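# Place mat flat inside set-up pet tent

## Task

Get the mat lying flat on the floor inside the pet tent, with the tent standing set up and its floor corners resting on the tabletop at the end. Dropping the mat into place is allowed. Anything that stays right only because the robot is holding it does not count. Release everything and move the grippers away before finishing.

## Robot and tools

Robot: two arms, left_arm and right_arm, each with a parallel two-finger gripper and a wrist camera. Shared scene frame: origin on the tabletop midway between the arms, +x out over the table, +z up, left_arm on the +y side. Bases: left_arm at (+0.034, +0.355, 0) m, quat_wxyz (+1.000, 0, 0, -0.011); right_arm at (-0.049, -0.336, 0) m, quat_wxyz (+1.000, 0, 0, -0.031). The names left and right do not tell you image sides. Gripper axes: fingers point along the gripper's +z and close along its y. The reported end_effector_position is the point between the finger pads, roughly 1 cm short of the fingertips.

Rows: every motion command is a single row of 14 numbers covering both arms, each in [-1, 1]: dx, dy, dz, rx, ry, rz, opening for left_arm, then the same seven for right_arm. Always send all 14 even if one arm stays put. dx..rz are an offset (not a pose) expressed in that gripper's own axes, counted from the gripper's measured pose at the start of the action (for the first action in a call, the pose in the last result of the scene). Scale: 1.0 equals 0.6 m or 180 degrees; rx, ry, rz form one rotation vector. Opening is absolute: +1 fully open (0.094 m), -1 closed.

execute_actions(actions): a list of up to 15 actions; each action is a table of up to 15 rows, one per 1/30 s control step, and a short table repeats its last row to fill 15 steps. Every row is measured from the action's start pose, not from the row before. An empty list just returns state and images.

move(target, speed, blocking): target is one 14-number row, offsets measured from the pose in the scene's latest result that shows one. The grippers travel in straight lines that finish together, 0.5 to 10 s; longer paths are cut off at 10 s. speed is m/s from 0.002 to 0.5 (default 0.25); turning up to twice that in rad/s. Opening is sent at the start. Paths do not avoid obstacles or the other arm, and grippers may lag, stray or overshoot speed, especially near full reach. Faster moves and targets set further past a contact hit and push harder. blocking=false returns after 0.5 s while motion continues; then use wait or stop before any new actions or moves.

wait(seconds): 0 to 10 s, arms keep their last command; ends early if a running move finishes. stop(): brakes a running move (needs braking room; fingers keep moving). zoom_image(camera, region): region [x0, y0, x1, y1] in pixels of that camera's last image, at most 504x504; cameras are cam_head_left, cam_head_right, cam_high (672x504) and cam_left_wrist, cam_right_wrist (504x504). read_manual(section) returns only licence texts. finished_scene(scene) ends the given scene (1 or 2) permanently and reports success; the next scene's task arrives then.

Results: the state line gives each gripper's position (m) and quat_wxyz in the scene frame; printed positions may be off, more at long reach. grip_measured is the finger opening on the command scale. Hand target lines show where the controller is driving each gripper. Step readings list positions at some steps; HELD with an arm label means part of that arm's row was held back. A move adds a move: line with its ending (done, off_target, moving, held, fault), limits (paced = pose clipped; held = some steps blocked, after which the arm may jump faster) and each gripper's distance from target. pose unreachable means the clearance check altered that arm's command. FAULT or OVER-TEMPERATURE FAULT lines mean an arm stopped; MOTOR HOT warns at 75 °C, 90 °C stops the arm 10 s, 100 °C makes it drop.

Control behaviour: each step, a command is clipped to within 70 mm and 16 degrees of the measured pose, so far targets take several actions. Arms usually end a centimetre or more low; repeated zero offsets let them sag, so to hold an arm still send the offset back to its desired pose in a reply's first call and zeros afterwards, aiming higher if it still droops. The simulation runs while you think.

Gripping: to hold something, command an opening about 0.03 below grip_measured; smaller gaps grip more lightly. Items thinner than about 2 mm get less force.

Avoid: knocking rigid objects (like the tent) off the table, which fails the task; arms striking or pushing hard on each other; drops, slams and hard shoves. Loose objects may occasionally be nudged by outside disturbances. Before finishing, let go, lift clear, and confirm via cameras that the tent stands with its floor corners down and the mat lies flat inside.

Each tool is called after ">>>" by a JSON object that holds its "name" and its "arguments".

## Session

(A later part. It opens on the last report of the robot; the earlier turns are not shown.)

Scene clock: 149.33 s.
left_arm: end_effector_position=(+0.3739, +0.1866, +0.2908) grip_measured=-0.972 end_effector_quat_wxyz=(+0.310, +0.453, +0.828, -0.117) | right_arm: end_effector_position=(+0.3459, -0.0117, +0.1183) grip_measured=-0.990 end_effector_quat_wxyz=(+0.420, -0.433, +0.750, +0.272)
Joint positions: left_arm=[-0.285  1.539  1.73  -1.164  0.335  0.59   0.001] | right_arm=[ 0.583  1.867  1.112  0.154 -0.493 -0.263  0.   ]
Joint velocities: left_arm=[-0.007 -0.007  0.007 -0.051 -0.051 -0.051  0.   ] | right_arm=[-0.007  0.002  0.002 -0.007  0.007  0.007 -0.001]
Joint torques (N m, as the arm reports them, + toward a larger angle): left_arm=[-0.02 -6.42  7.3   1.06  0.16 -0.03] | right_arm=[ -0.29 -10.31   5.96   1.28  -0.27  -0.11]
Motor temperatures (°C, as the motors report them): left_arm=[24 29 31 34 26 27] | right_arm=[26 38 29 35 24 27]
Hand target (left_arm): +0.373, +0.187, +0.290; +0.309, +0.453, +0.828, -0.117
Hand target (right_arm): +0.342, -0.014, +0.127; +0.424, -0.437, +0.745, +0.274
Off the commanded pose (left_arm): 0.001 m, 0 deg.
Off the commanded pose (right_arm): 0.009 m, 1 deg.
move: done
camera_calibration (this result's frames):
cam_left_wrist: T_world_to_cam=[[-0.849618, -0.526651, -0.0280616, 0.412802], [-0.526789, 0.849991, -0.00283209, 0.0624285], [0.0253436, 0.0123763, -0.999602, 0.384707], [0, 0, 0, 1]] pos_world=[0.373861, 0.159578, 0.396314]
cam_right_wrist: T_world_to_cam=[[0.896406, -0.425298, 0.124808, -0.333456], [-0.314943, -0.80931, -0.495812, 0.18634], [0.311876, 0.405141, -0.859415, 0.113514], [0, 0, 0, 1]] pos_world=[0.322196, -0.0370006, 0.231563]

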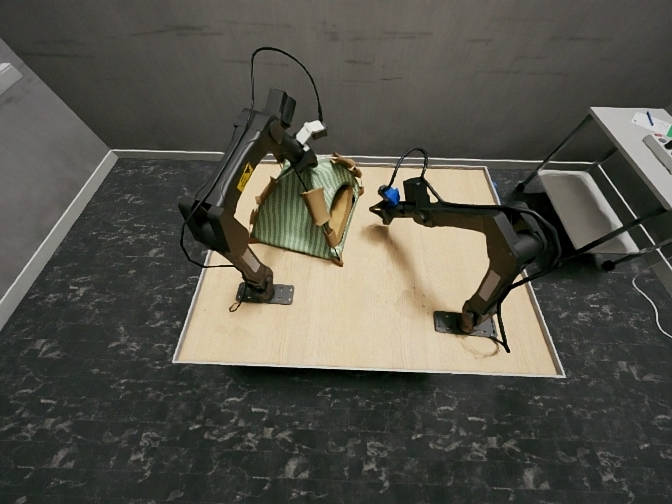

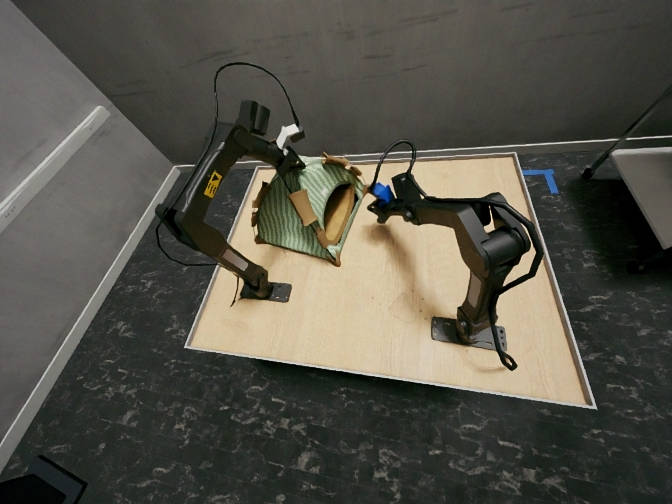

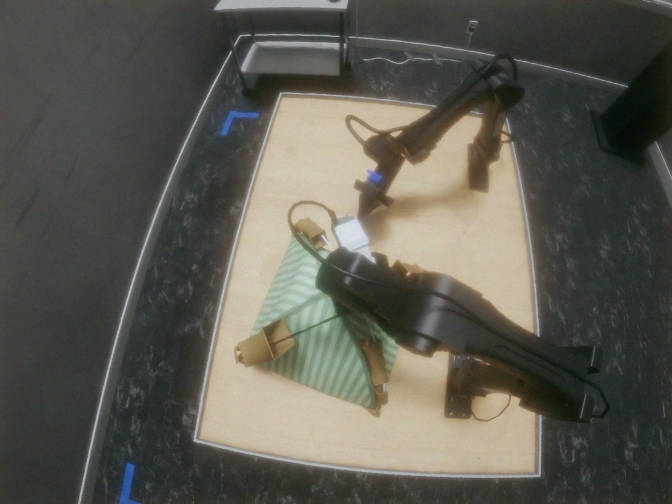

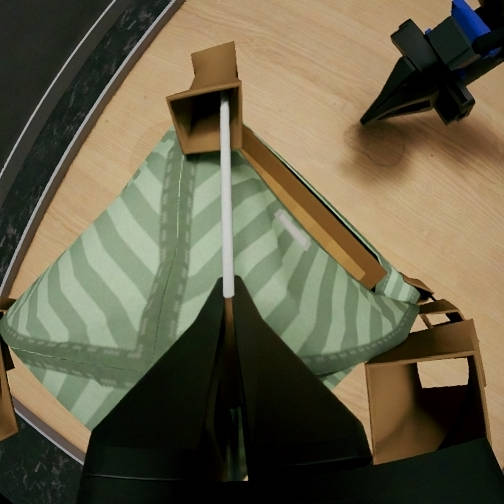

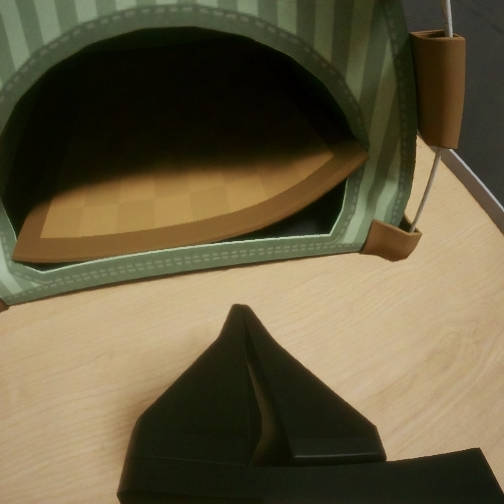

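>>> {"name": "move", "arguments": {"target": [0,0,0,0,0,0,-1, -0.07,-0.197,0.173,0,0,0,-1]}}

>>> {"name": "move", "arguments": {"target": [0,0,0,0,0,0,-1, -0.02,0.16,0.045,0,0,0,-1], "speed": 0.06}}

>>> {"name": "move", "arguments": {"target": [0,0,0,0,0,0,-1, 0,0,-0.3,0,0,0,-1], "speed": 0.15}}

Scene clock: 150.73 s.
left_arm: end_effector_position=(+0.3746, +0.1868, +0.2910) grip_measured=-0.972 end_effector_quat_wxyz=(+0.311, +0.453, +0.827, -0.115) | right_arm: end_effector_position=(+0.4983, +0.0286, +0.0854) grip_measured=-0.990 end_effector_quat_wxyz=(+0.416, -0.429, +0.755, +0.269)
Joint positions: left_arm=[-0.285  1.539  1.73  -1.162  0.333  0.59   0.001] | right_arm=[ 0.509  2.477  1.983 -0.142 -0.543 -0.308  0.   ]
Joint velocities: left_arm=[ 0.007 -0.007  0.002  0.022 -0.007 -0.022 -0.001] | right_arm=[-0.007 -0.002 -0.002 -0.095 -0.037  0.11  -0.001]
Joint torques (N m, as the arm reports them, + toward a larger angle): left_arm=[-0.08 -6.47  7.22  1.03  0.13 -0.02] | right_arm=[ -0.41 -12.79   9.49   1.24  -0.29  -0.11]
Motor temperatures (°C, as the motors report them): left_arm=[24 29 31 34 26 27] | right_arm=[26 38 29 35 24 27]
Hand target (left_arm): +0.374, +0.187, +0.291; +0.310, +0.453, +0.828, -0.117
Hand target (right_arm): +0.502, +0.028, +0.095; +0.421, -0.433, +0.750, +0.271
Off the commanded pose (left_arm): 0.001 m, 0 deg.
Off the commanded pose (right_arm): 0.013 m, 1 deg.
move: off_target (right_arm)
camera_calibration (this result's frames):
cam_left_wrist: T_world_to_cam=[[-0.848845, -0.527718, -0.0312322, 0.414326], [-0.527876, 0.849314, -0.00363228, 0.0634023], [0.0284428, 0.0134035, -0.999506, 0.383555], [0, 0, 0, 1]] pos_world=[0.374258, 0.159658, 0.396536]
cam_right_wrist: T_world_to_cam=[[0.893234, -0.43358, 0.11892, -0.446491], [-0.328519, -0.810021, -0.485738, 0.256571], [0.306934, 0.39481, -0.865977, 0.0247142], [0, 0, 0, 1]] pos_world=[0.475524, 0.00448082, 0.199125]

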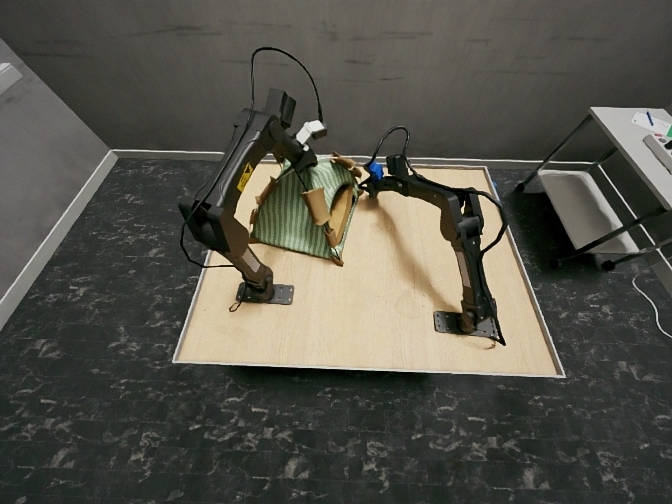

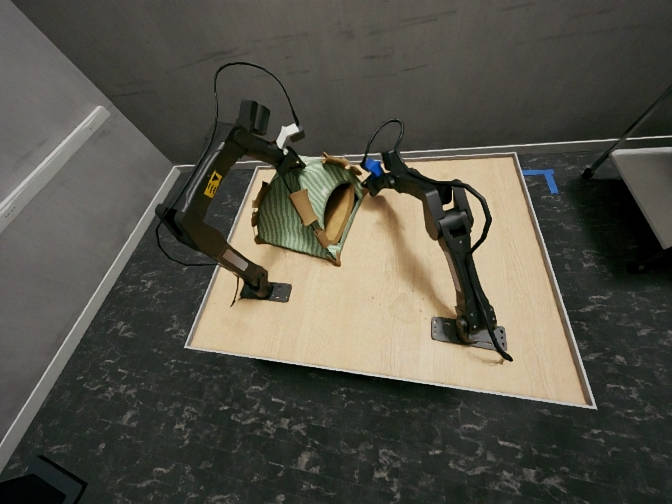

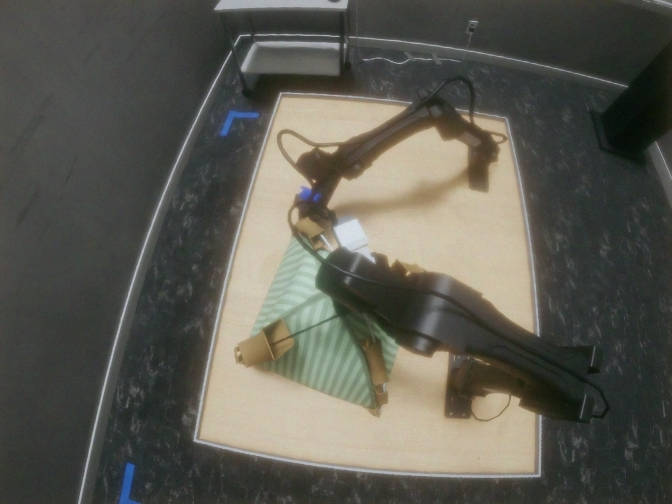

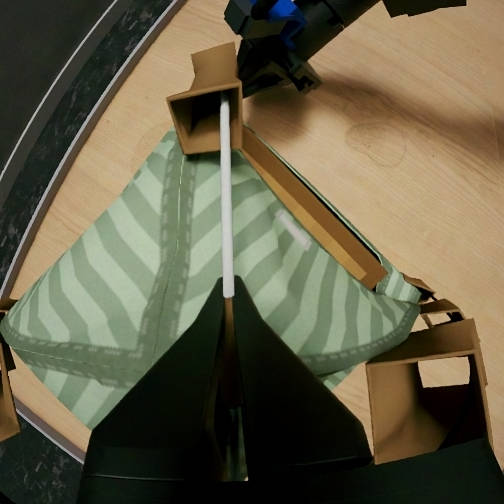

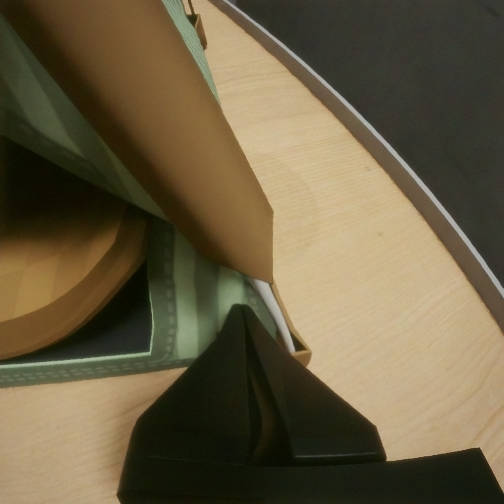

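Scene clock: 152.73 s.
left_arm: end_effector_position=(+0.3753, +0.1878, +0.2908) grip_measured=-0.972 end_effector_quat_wxyz=(+0.311, +0.452, +0.828, -0.112) | right_arm: end_effector_position=(+0.4301, +0.0920, +0.0561) grip_measured=-0.990 end_effector_quat_wxyz=(+0.389, -0.427, +0.774, +0.259)
Joint positions: left_arm=[-0.285  1.539  1.73  -1.161  0.326  0.59   0.001] | right_arm=[ 0.687  2.418  1.795 -0.029 -0.381 -0.193  0.   ]
Joint velocities: left_arm=[-0.007  0.002 -0.002 -0.007  0.022 -0.037 -0.   ] | right_arm=[ 0.007 -0.012  0.012  0.037  0.022  0.037  0.001]
Joint torques (N m, as the arm reports them, + toward a larger angle): left_arm=[ 0.03 -6.46  7.23  1.08  0.23  0.01] | right_arm=[  0.92 -15.27   6.68   1.73  -0.21   0.07]
Motor temperatures (°C, as the motors report them): left_arm=[24 29 31 34 26 27] | right_arm=[26 39 29 35 24 27]
Hand target (left_arm): +0.375, +0.187, +0.291; +0.311, +0.453, +0.828, -0.115
Hand target (right_arm): +0.428, +0.102, +0.087; +0.415, -0.428, +0.755, +0.271
Off the commanded pose (left_arm): 0.001 m, 0 deg.
Off the commanded pose (right_arm): 0.032 m, 4 deg.
move: off_target (right_arm)
camera_calibration (this result's frames):
cam_left_wrist: T_world_to_cam=[[-0.846708, -0.530836, -0.0360367, 0.416623], [-0.531165, 0.847269, -0.000542426, 0.0636534], [0.0308207, 0.0186821, -0.99935, 0.38137], [0, 0, 0, 1]] pos_world=[0.374814, 0.160102, 0.39617]
cam_right_wrist: T_world_to_cam=[[0.892789, -0.440437, 0.0945711, -0.352479], [-0.36227, -0.826755, -0.430391, 0.28429], [0.267747, 0.349988, -0.897675, 0.0180391], [0, 0, 0, 1]] pos_world=[0.412849, 0.0734798, 0.171883]

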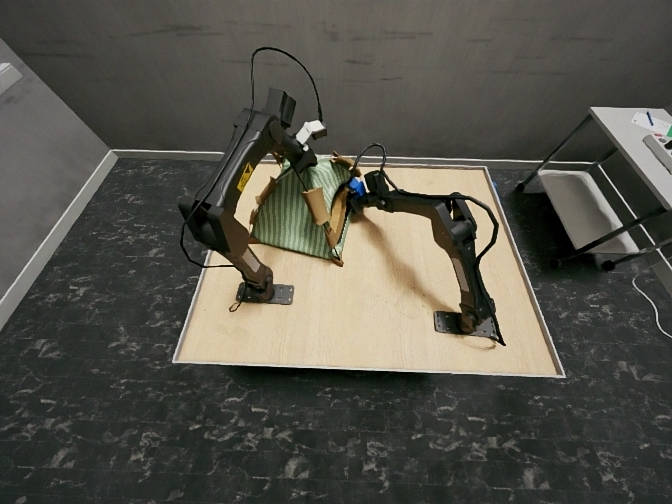

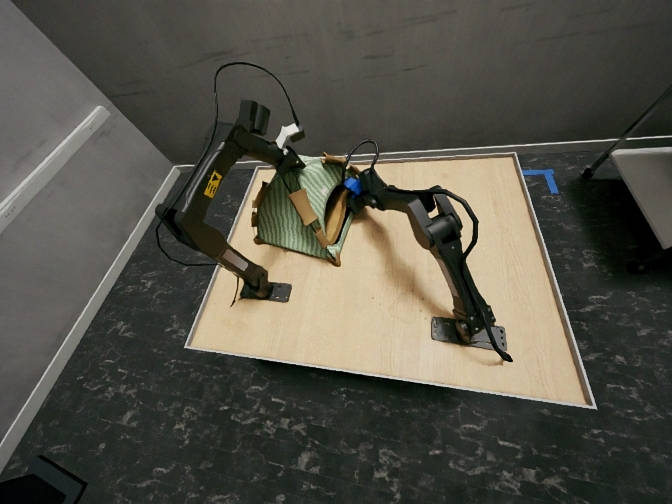

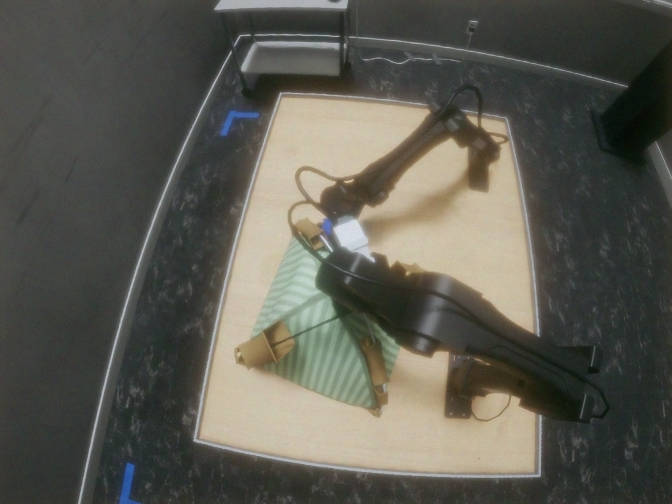

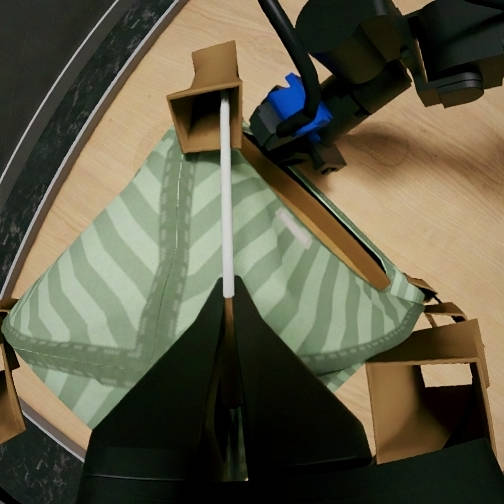

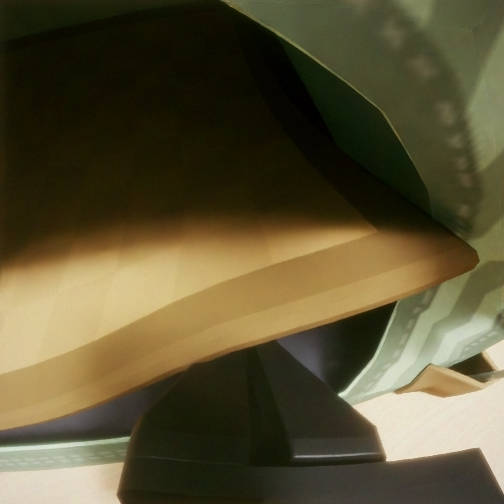

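Scene clock: 154.50 s.
left_arm: end_effector_position=(+0.3760, +0.1880, +0.2910) grip_measured=-0.972 end_effector_quat_wxyz=(+0.312, +0.452, +0.828, -0.111) | right_arm: end_effector_position=(+0.3681, -0.0366, +0.1515) grip_measured=-0.990 end_effector_quat_wxyz=(+0.386, -0.423, +0.779, +0.254)
Joint positions: left_arm=[-0.285  1.539  1.73  -1.158  0.323  0.59   0.001] | right_arm=[ 0.516  1.852  1.318 -0.178 -0.501 -0.308  0.   ]
Joint velocities: left_arm=[-0.017 -0.007 -0.002 -0.051  0.037  0.007  0.001] | right_arm=[-0.007  0.022  0.002  0.037 -0.066  0.007 -0.   ]
Joint torques (N m, as the arm reports them, + toward a larger angle): left_arm=[ 0.1  -6.47  7.16  1.04  0.15  0.  ] | right_arm=[ -0.23 -10.42   6.38   1.19  -0.31  -0.1 ]
Motor temperatures (°C, as the motors report them): left_arm=[24 29 31 34 26 27] | right_arm=[26 39 29 35 24 27]
Hand target (left_arm): +0.375, +0.188, +0.291; +0.311, +0.452, +0.828, -0.112
Hand target (right_arm): +0.363, -0.039, +0.160; +0.389, -0.428, +0.774, +0.258
Off the commanded pose (left_arm): 0.001 m, 0 deg.
Off the commanded pose (right_arm): 0.010 m, 1 deg.
move: done
camera_calibration (this result's frames):
cam_left_wrist: T_world_to_cam=[[-0.845782, -0.532069, -0.0394385, 0.418245], [-0.532444, 0.846465, -0.00115914, 0.0646408], [0.0340001, 0.0200184, -0.999221, 0.380095], [0, 0, 0, 1]] pos_world=[0.375238, 0.16021, 0.396369]
cam_right_wrist: T_world_to_cam=[[0.888033, -0.450047, 0.0941032, -0.361253], [-0.374325, -0.826524, -0.420402, 0.199535], [0.266979, 0.338106, -0.902445, 0.165815], [0, 0, 0, 1]] pos_world=[0.351226, -0.0537227, 0.267519]

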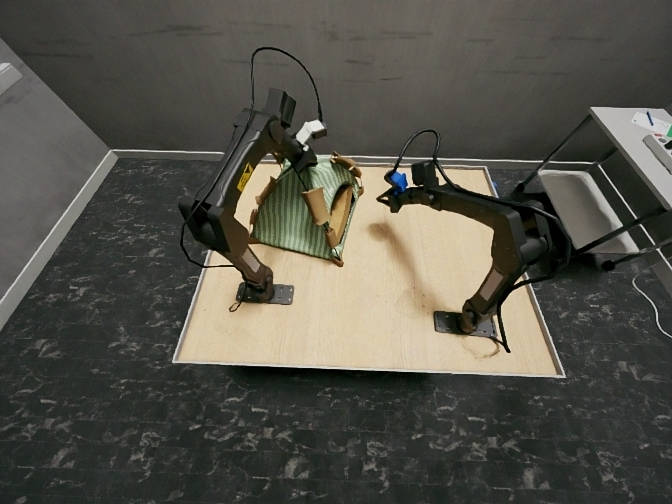

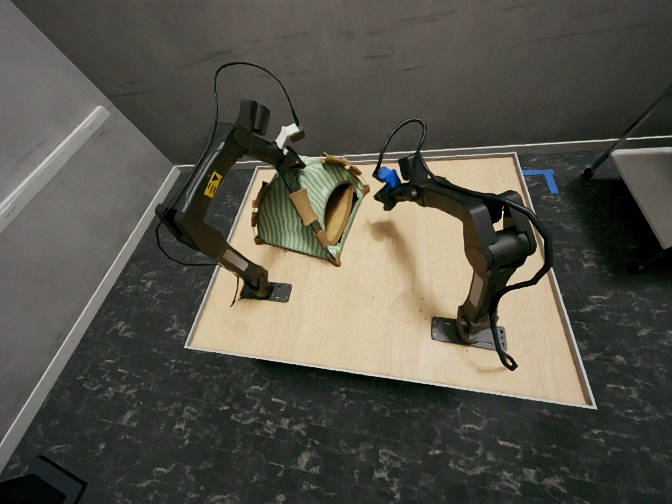

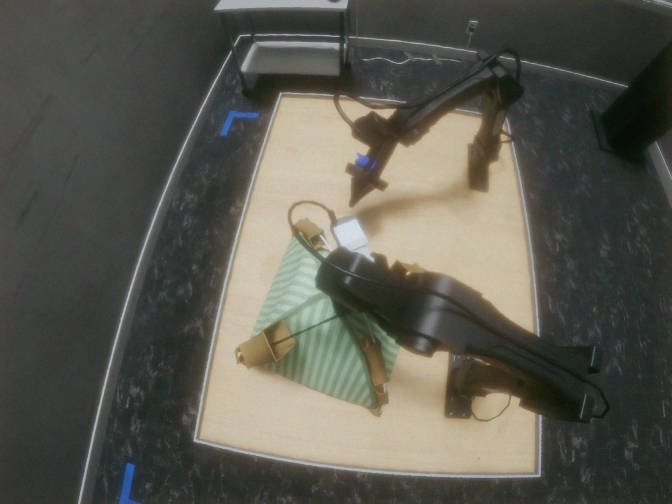

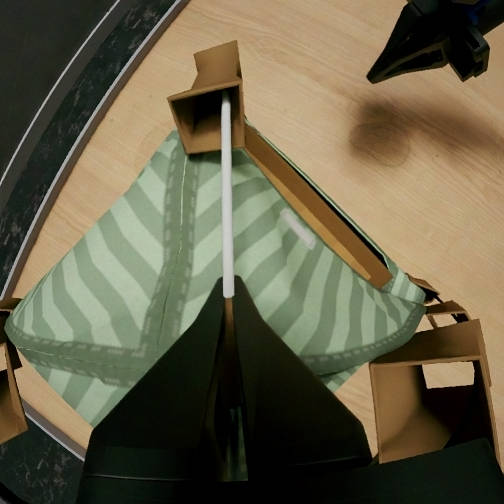

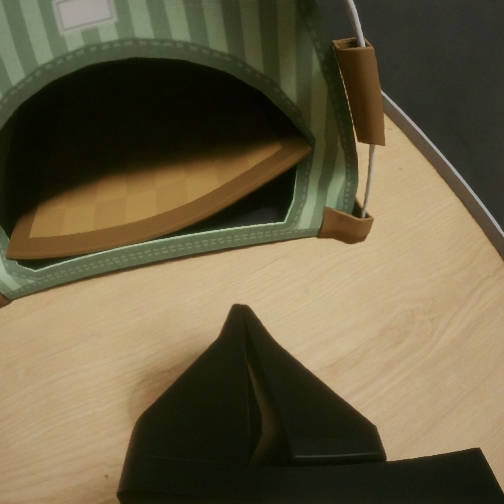

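>>> {"name": "move", "arguments": {"target": [0,0,0,0,0,0,-1, -0.04,-0.02,0.138,0,0,-0.5,0.0]}}

>>> {"name": "move", "arguments": {"target": [0,0,0,0,0,0,-1, 0,0,0.11,0,0,0,0.0], "speed": 0.06}}

Scene clock: 158.37 s.
left_arm: end_effector_position=(+0.3761, +0.1880, +0.2911) grip_measured=-0.972 end_effector_quat_wxyz=(+0.312, +0.452, +0.828, -0.111) | right_arm: end_effector_position=(+0.4153, +0.0204, +0.1129) grip_measured=-0.002 end_effector_quat_wxyz=(-0.444, +0.852, -0.262, +0.088)
Joint positions: left_arm=[-0.285  1.539  1.73  -1.158  0.323  0.59   0.001] | right_arm=[ 0.587  2.148  1.602 -0.163 -0.437 -1.816  0.047]
Joint velocities: left_arm=[-0.027  0.002 -0.012  0.037 -0.066  0.022  0.001] | right_arm=[-0.007 -0.017  0.002 -0.051 -0.007 -0.007 -0.   ]
Joint torques (N m, as the arm reports them, + toward a larger angle): left_arm=[ 0.02 -6.5   7.19  1.11  0.14 -0.03] | right_arm=[  0.54 -10.22   9.32   1.37  -0.19  -0.05]
Motor temperatures (°C, as the motors report them): left_arm=[24 29 31 34 26 27] | right_arm=[26 39 29 35 24 27]
Hand target (left_arm): +0.376, +0.188, +0.291; +0.312, +0.452, +0.828, -0.111
Hand target (right_arm): +0.418, +0.028, +0.122; -0.453, +0.850, -0.252, +0.093
Off the commanded pose (left_arm): 0.000 m, 0 deg.
Off the commanded pose (right_arm): 0.013 m, 2 deg.
move: off_target (right_arm)
camera_calibration (this result's frames):
cam_left_wrist: T_world_to_cam=[[-0.845768, -0.532073, -0.0396846, 0.418362], [-0.532443, 0.846464, -0.00145048, 0.0647829], [0.0343633, 0.019903, -0.999211, 0.380027], [0, 0, 0, 1]] pos_world=[0.375272, 0.160199, 0.396424]
cam_right_wrist: T_world_to_cam=[[0.202307, 0.525635, 0.826305, -0.191736], [0.580333, -0.743994, 0.331189, -0.234962], [0.788851, 0.41253, -0.455559, -0.16964], [0, 0, 0, 1]] pos_world=[0.308967, -0.0040455, 0.158969]

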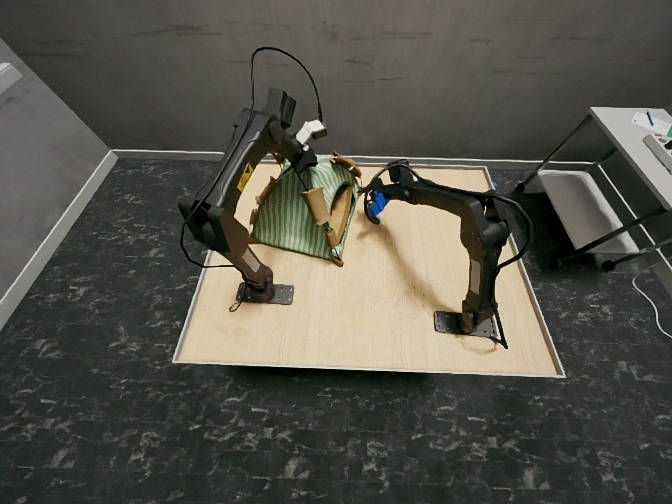

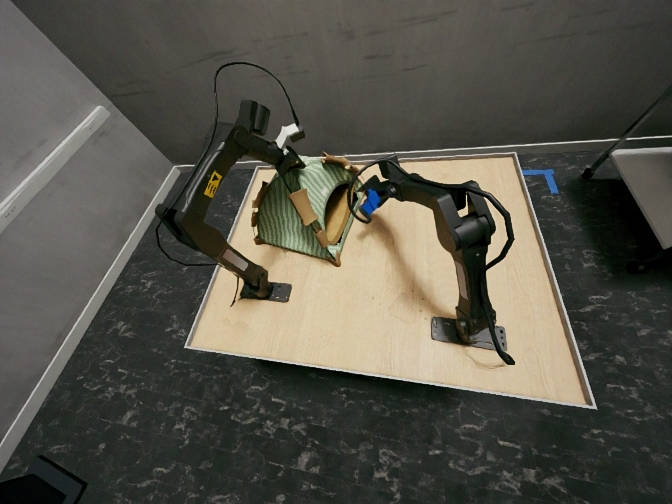

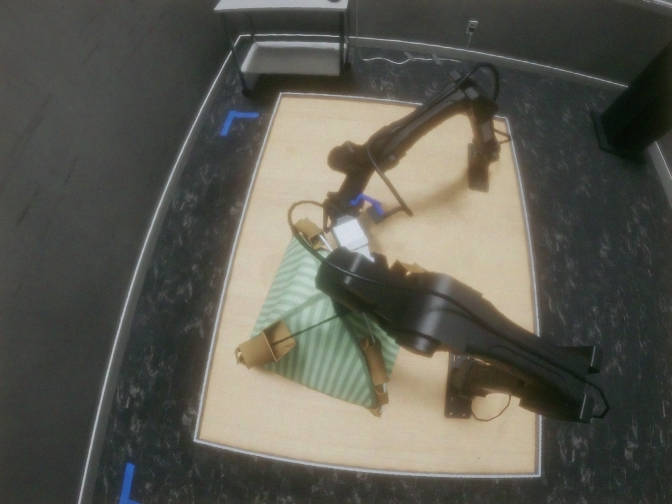

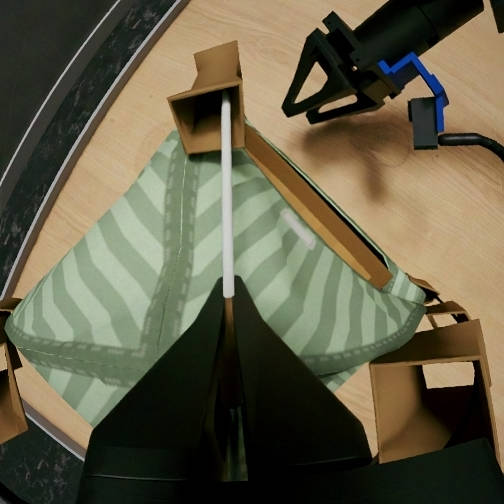

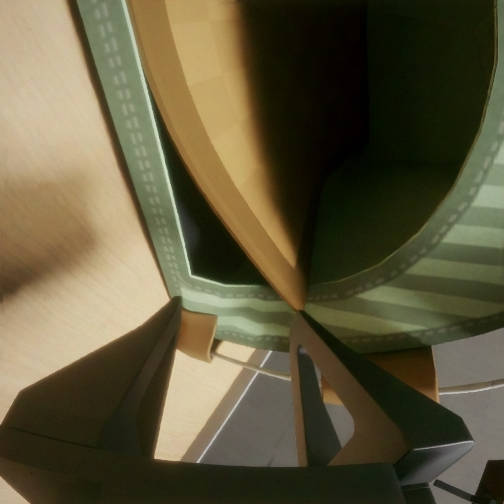

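Scene clock: 159.83 s.
left_arm: end_effector_position=(+0.3771, +0.1898, +0.2906) grip_measured=-0.972 end_effector_quat_wxyz=(+0.312, +0.451, +0.830, -0.105) | right_arm: end_effector_position=(+0.4392, +0.0539, +0.0627) grip_measured=-0.002 end_effector_quat_wxyz=(-0.429, +0.857, -0.270, +0.088)
Joint positions: left_arm=[-0.285  1.539  1.73  -1.157  0.311  0.59   0.001] | right_arm=[ 0.628  2.363  1.78  -0.146 -0.385 -1.791  0.047]
Joint velocities: left_arm=[-0.017 -0.002  0.012 -0.066  0.037 -0.022 -0.   ] | right_arm=[ 0.012 -0.002 -0.002  0.037  0.037 -0.007 -0.001]
Joint torques (N m, as the arm reports them, + toward a larger angle): left_arm=[ 0.01 -6.58  7.29  1.03  0.26 -0.01] | right_arm=[  1.14 -11.53   9.34   1.45  -0.24   0.15]
Motor temperatures (°C, as the motors report them): left_arm=[24 29 31 34 26 27] | right_arm=[26 39 29 35 24 27]
Hand target (left_arm): +0.376, +0.188, +0.291; +0.313, +0.452, +0.828, -0.111
Hand target (right_arm): +0.439, +0.067, +0.073; -0.445, +0.852, -0.262, +0.088
Off the commanded pose (left_arm): 0.002 m, 1 deg.
Off the commanded pose (right_arm): 0.018 m, 2 deg.
move: off_target (right_arm)
camera_calibration (this result's frames):
cam_left_wrist: T_world_to_cam=[[-0.842029, -0.537348, -0.0473734, 0.421987], [-0.538127, 0.842852, 0.00451296, 0.0649282], [0.0375037, 0.0292929, -0.998867, 0.376401], [0, 0, 0, 1]] pos_world=[0.376148, 0.161003, 0.395673]
cam_right_wrist: T_world_to_cam=[[0.222607, 0.547021, 0.806978, -0.18151], [0.575856, -0.741695, 0.343917, -0.206278], [0.786662, 0.388145, -0.480112, -0.221305], [0, 0, 0, 1]] pos_world=[0.333284, 0.0321929, 0.111166]

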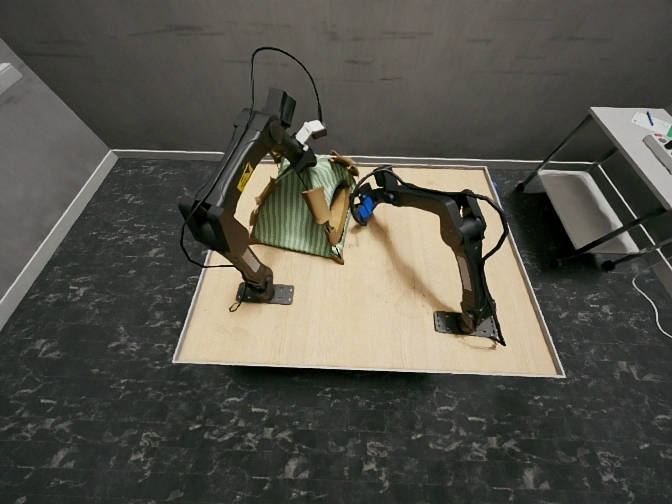

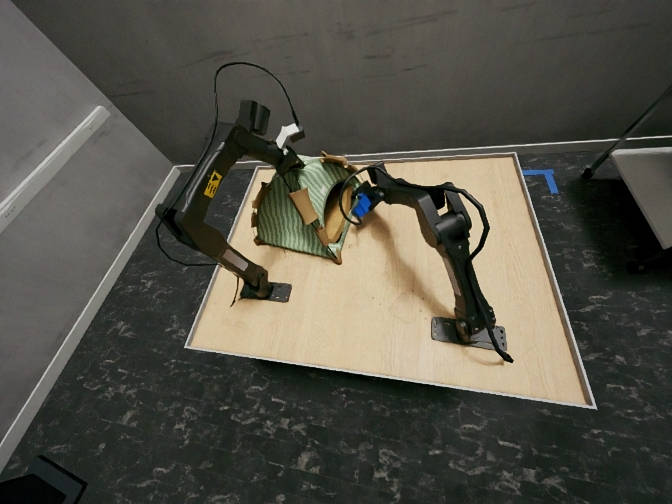

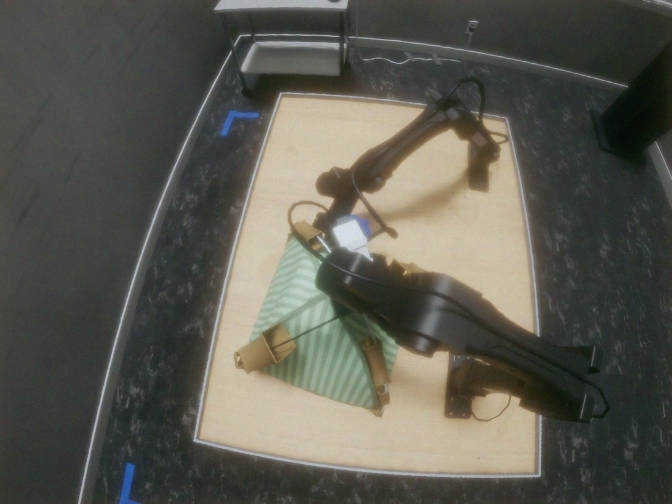

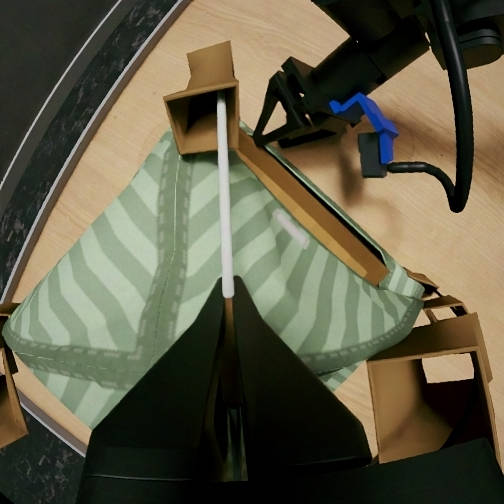

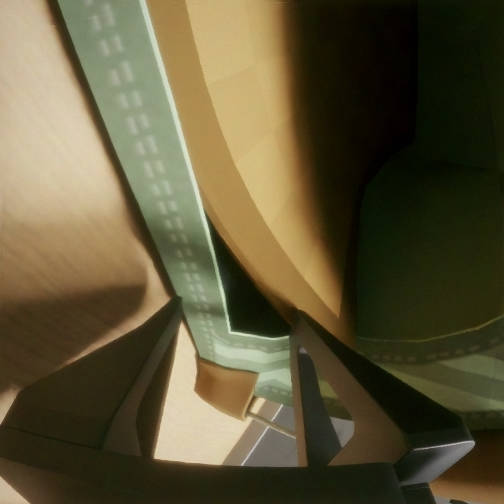

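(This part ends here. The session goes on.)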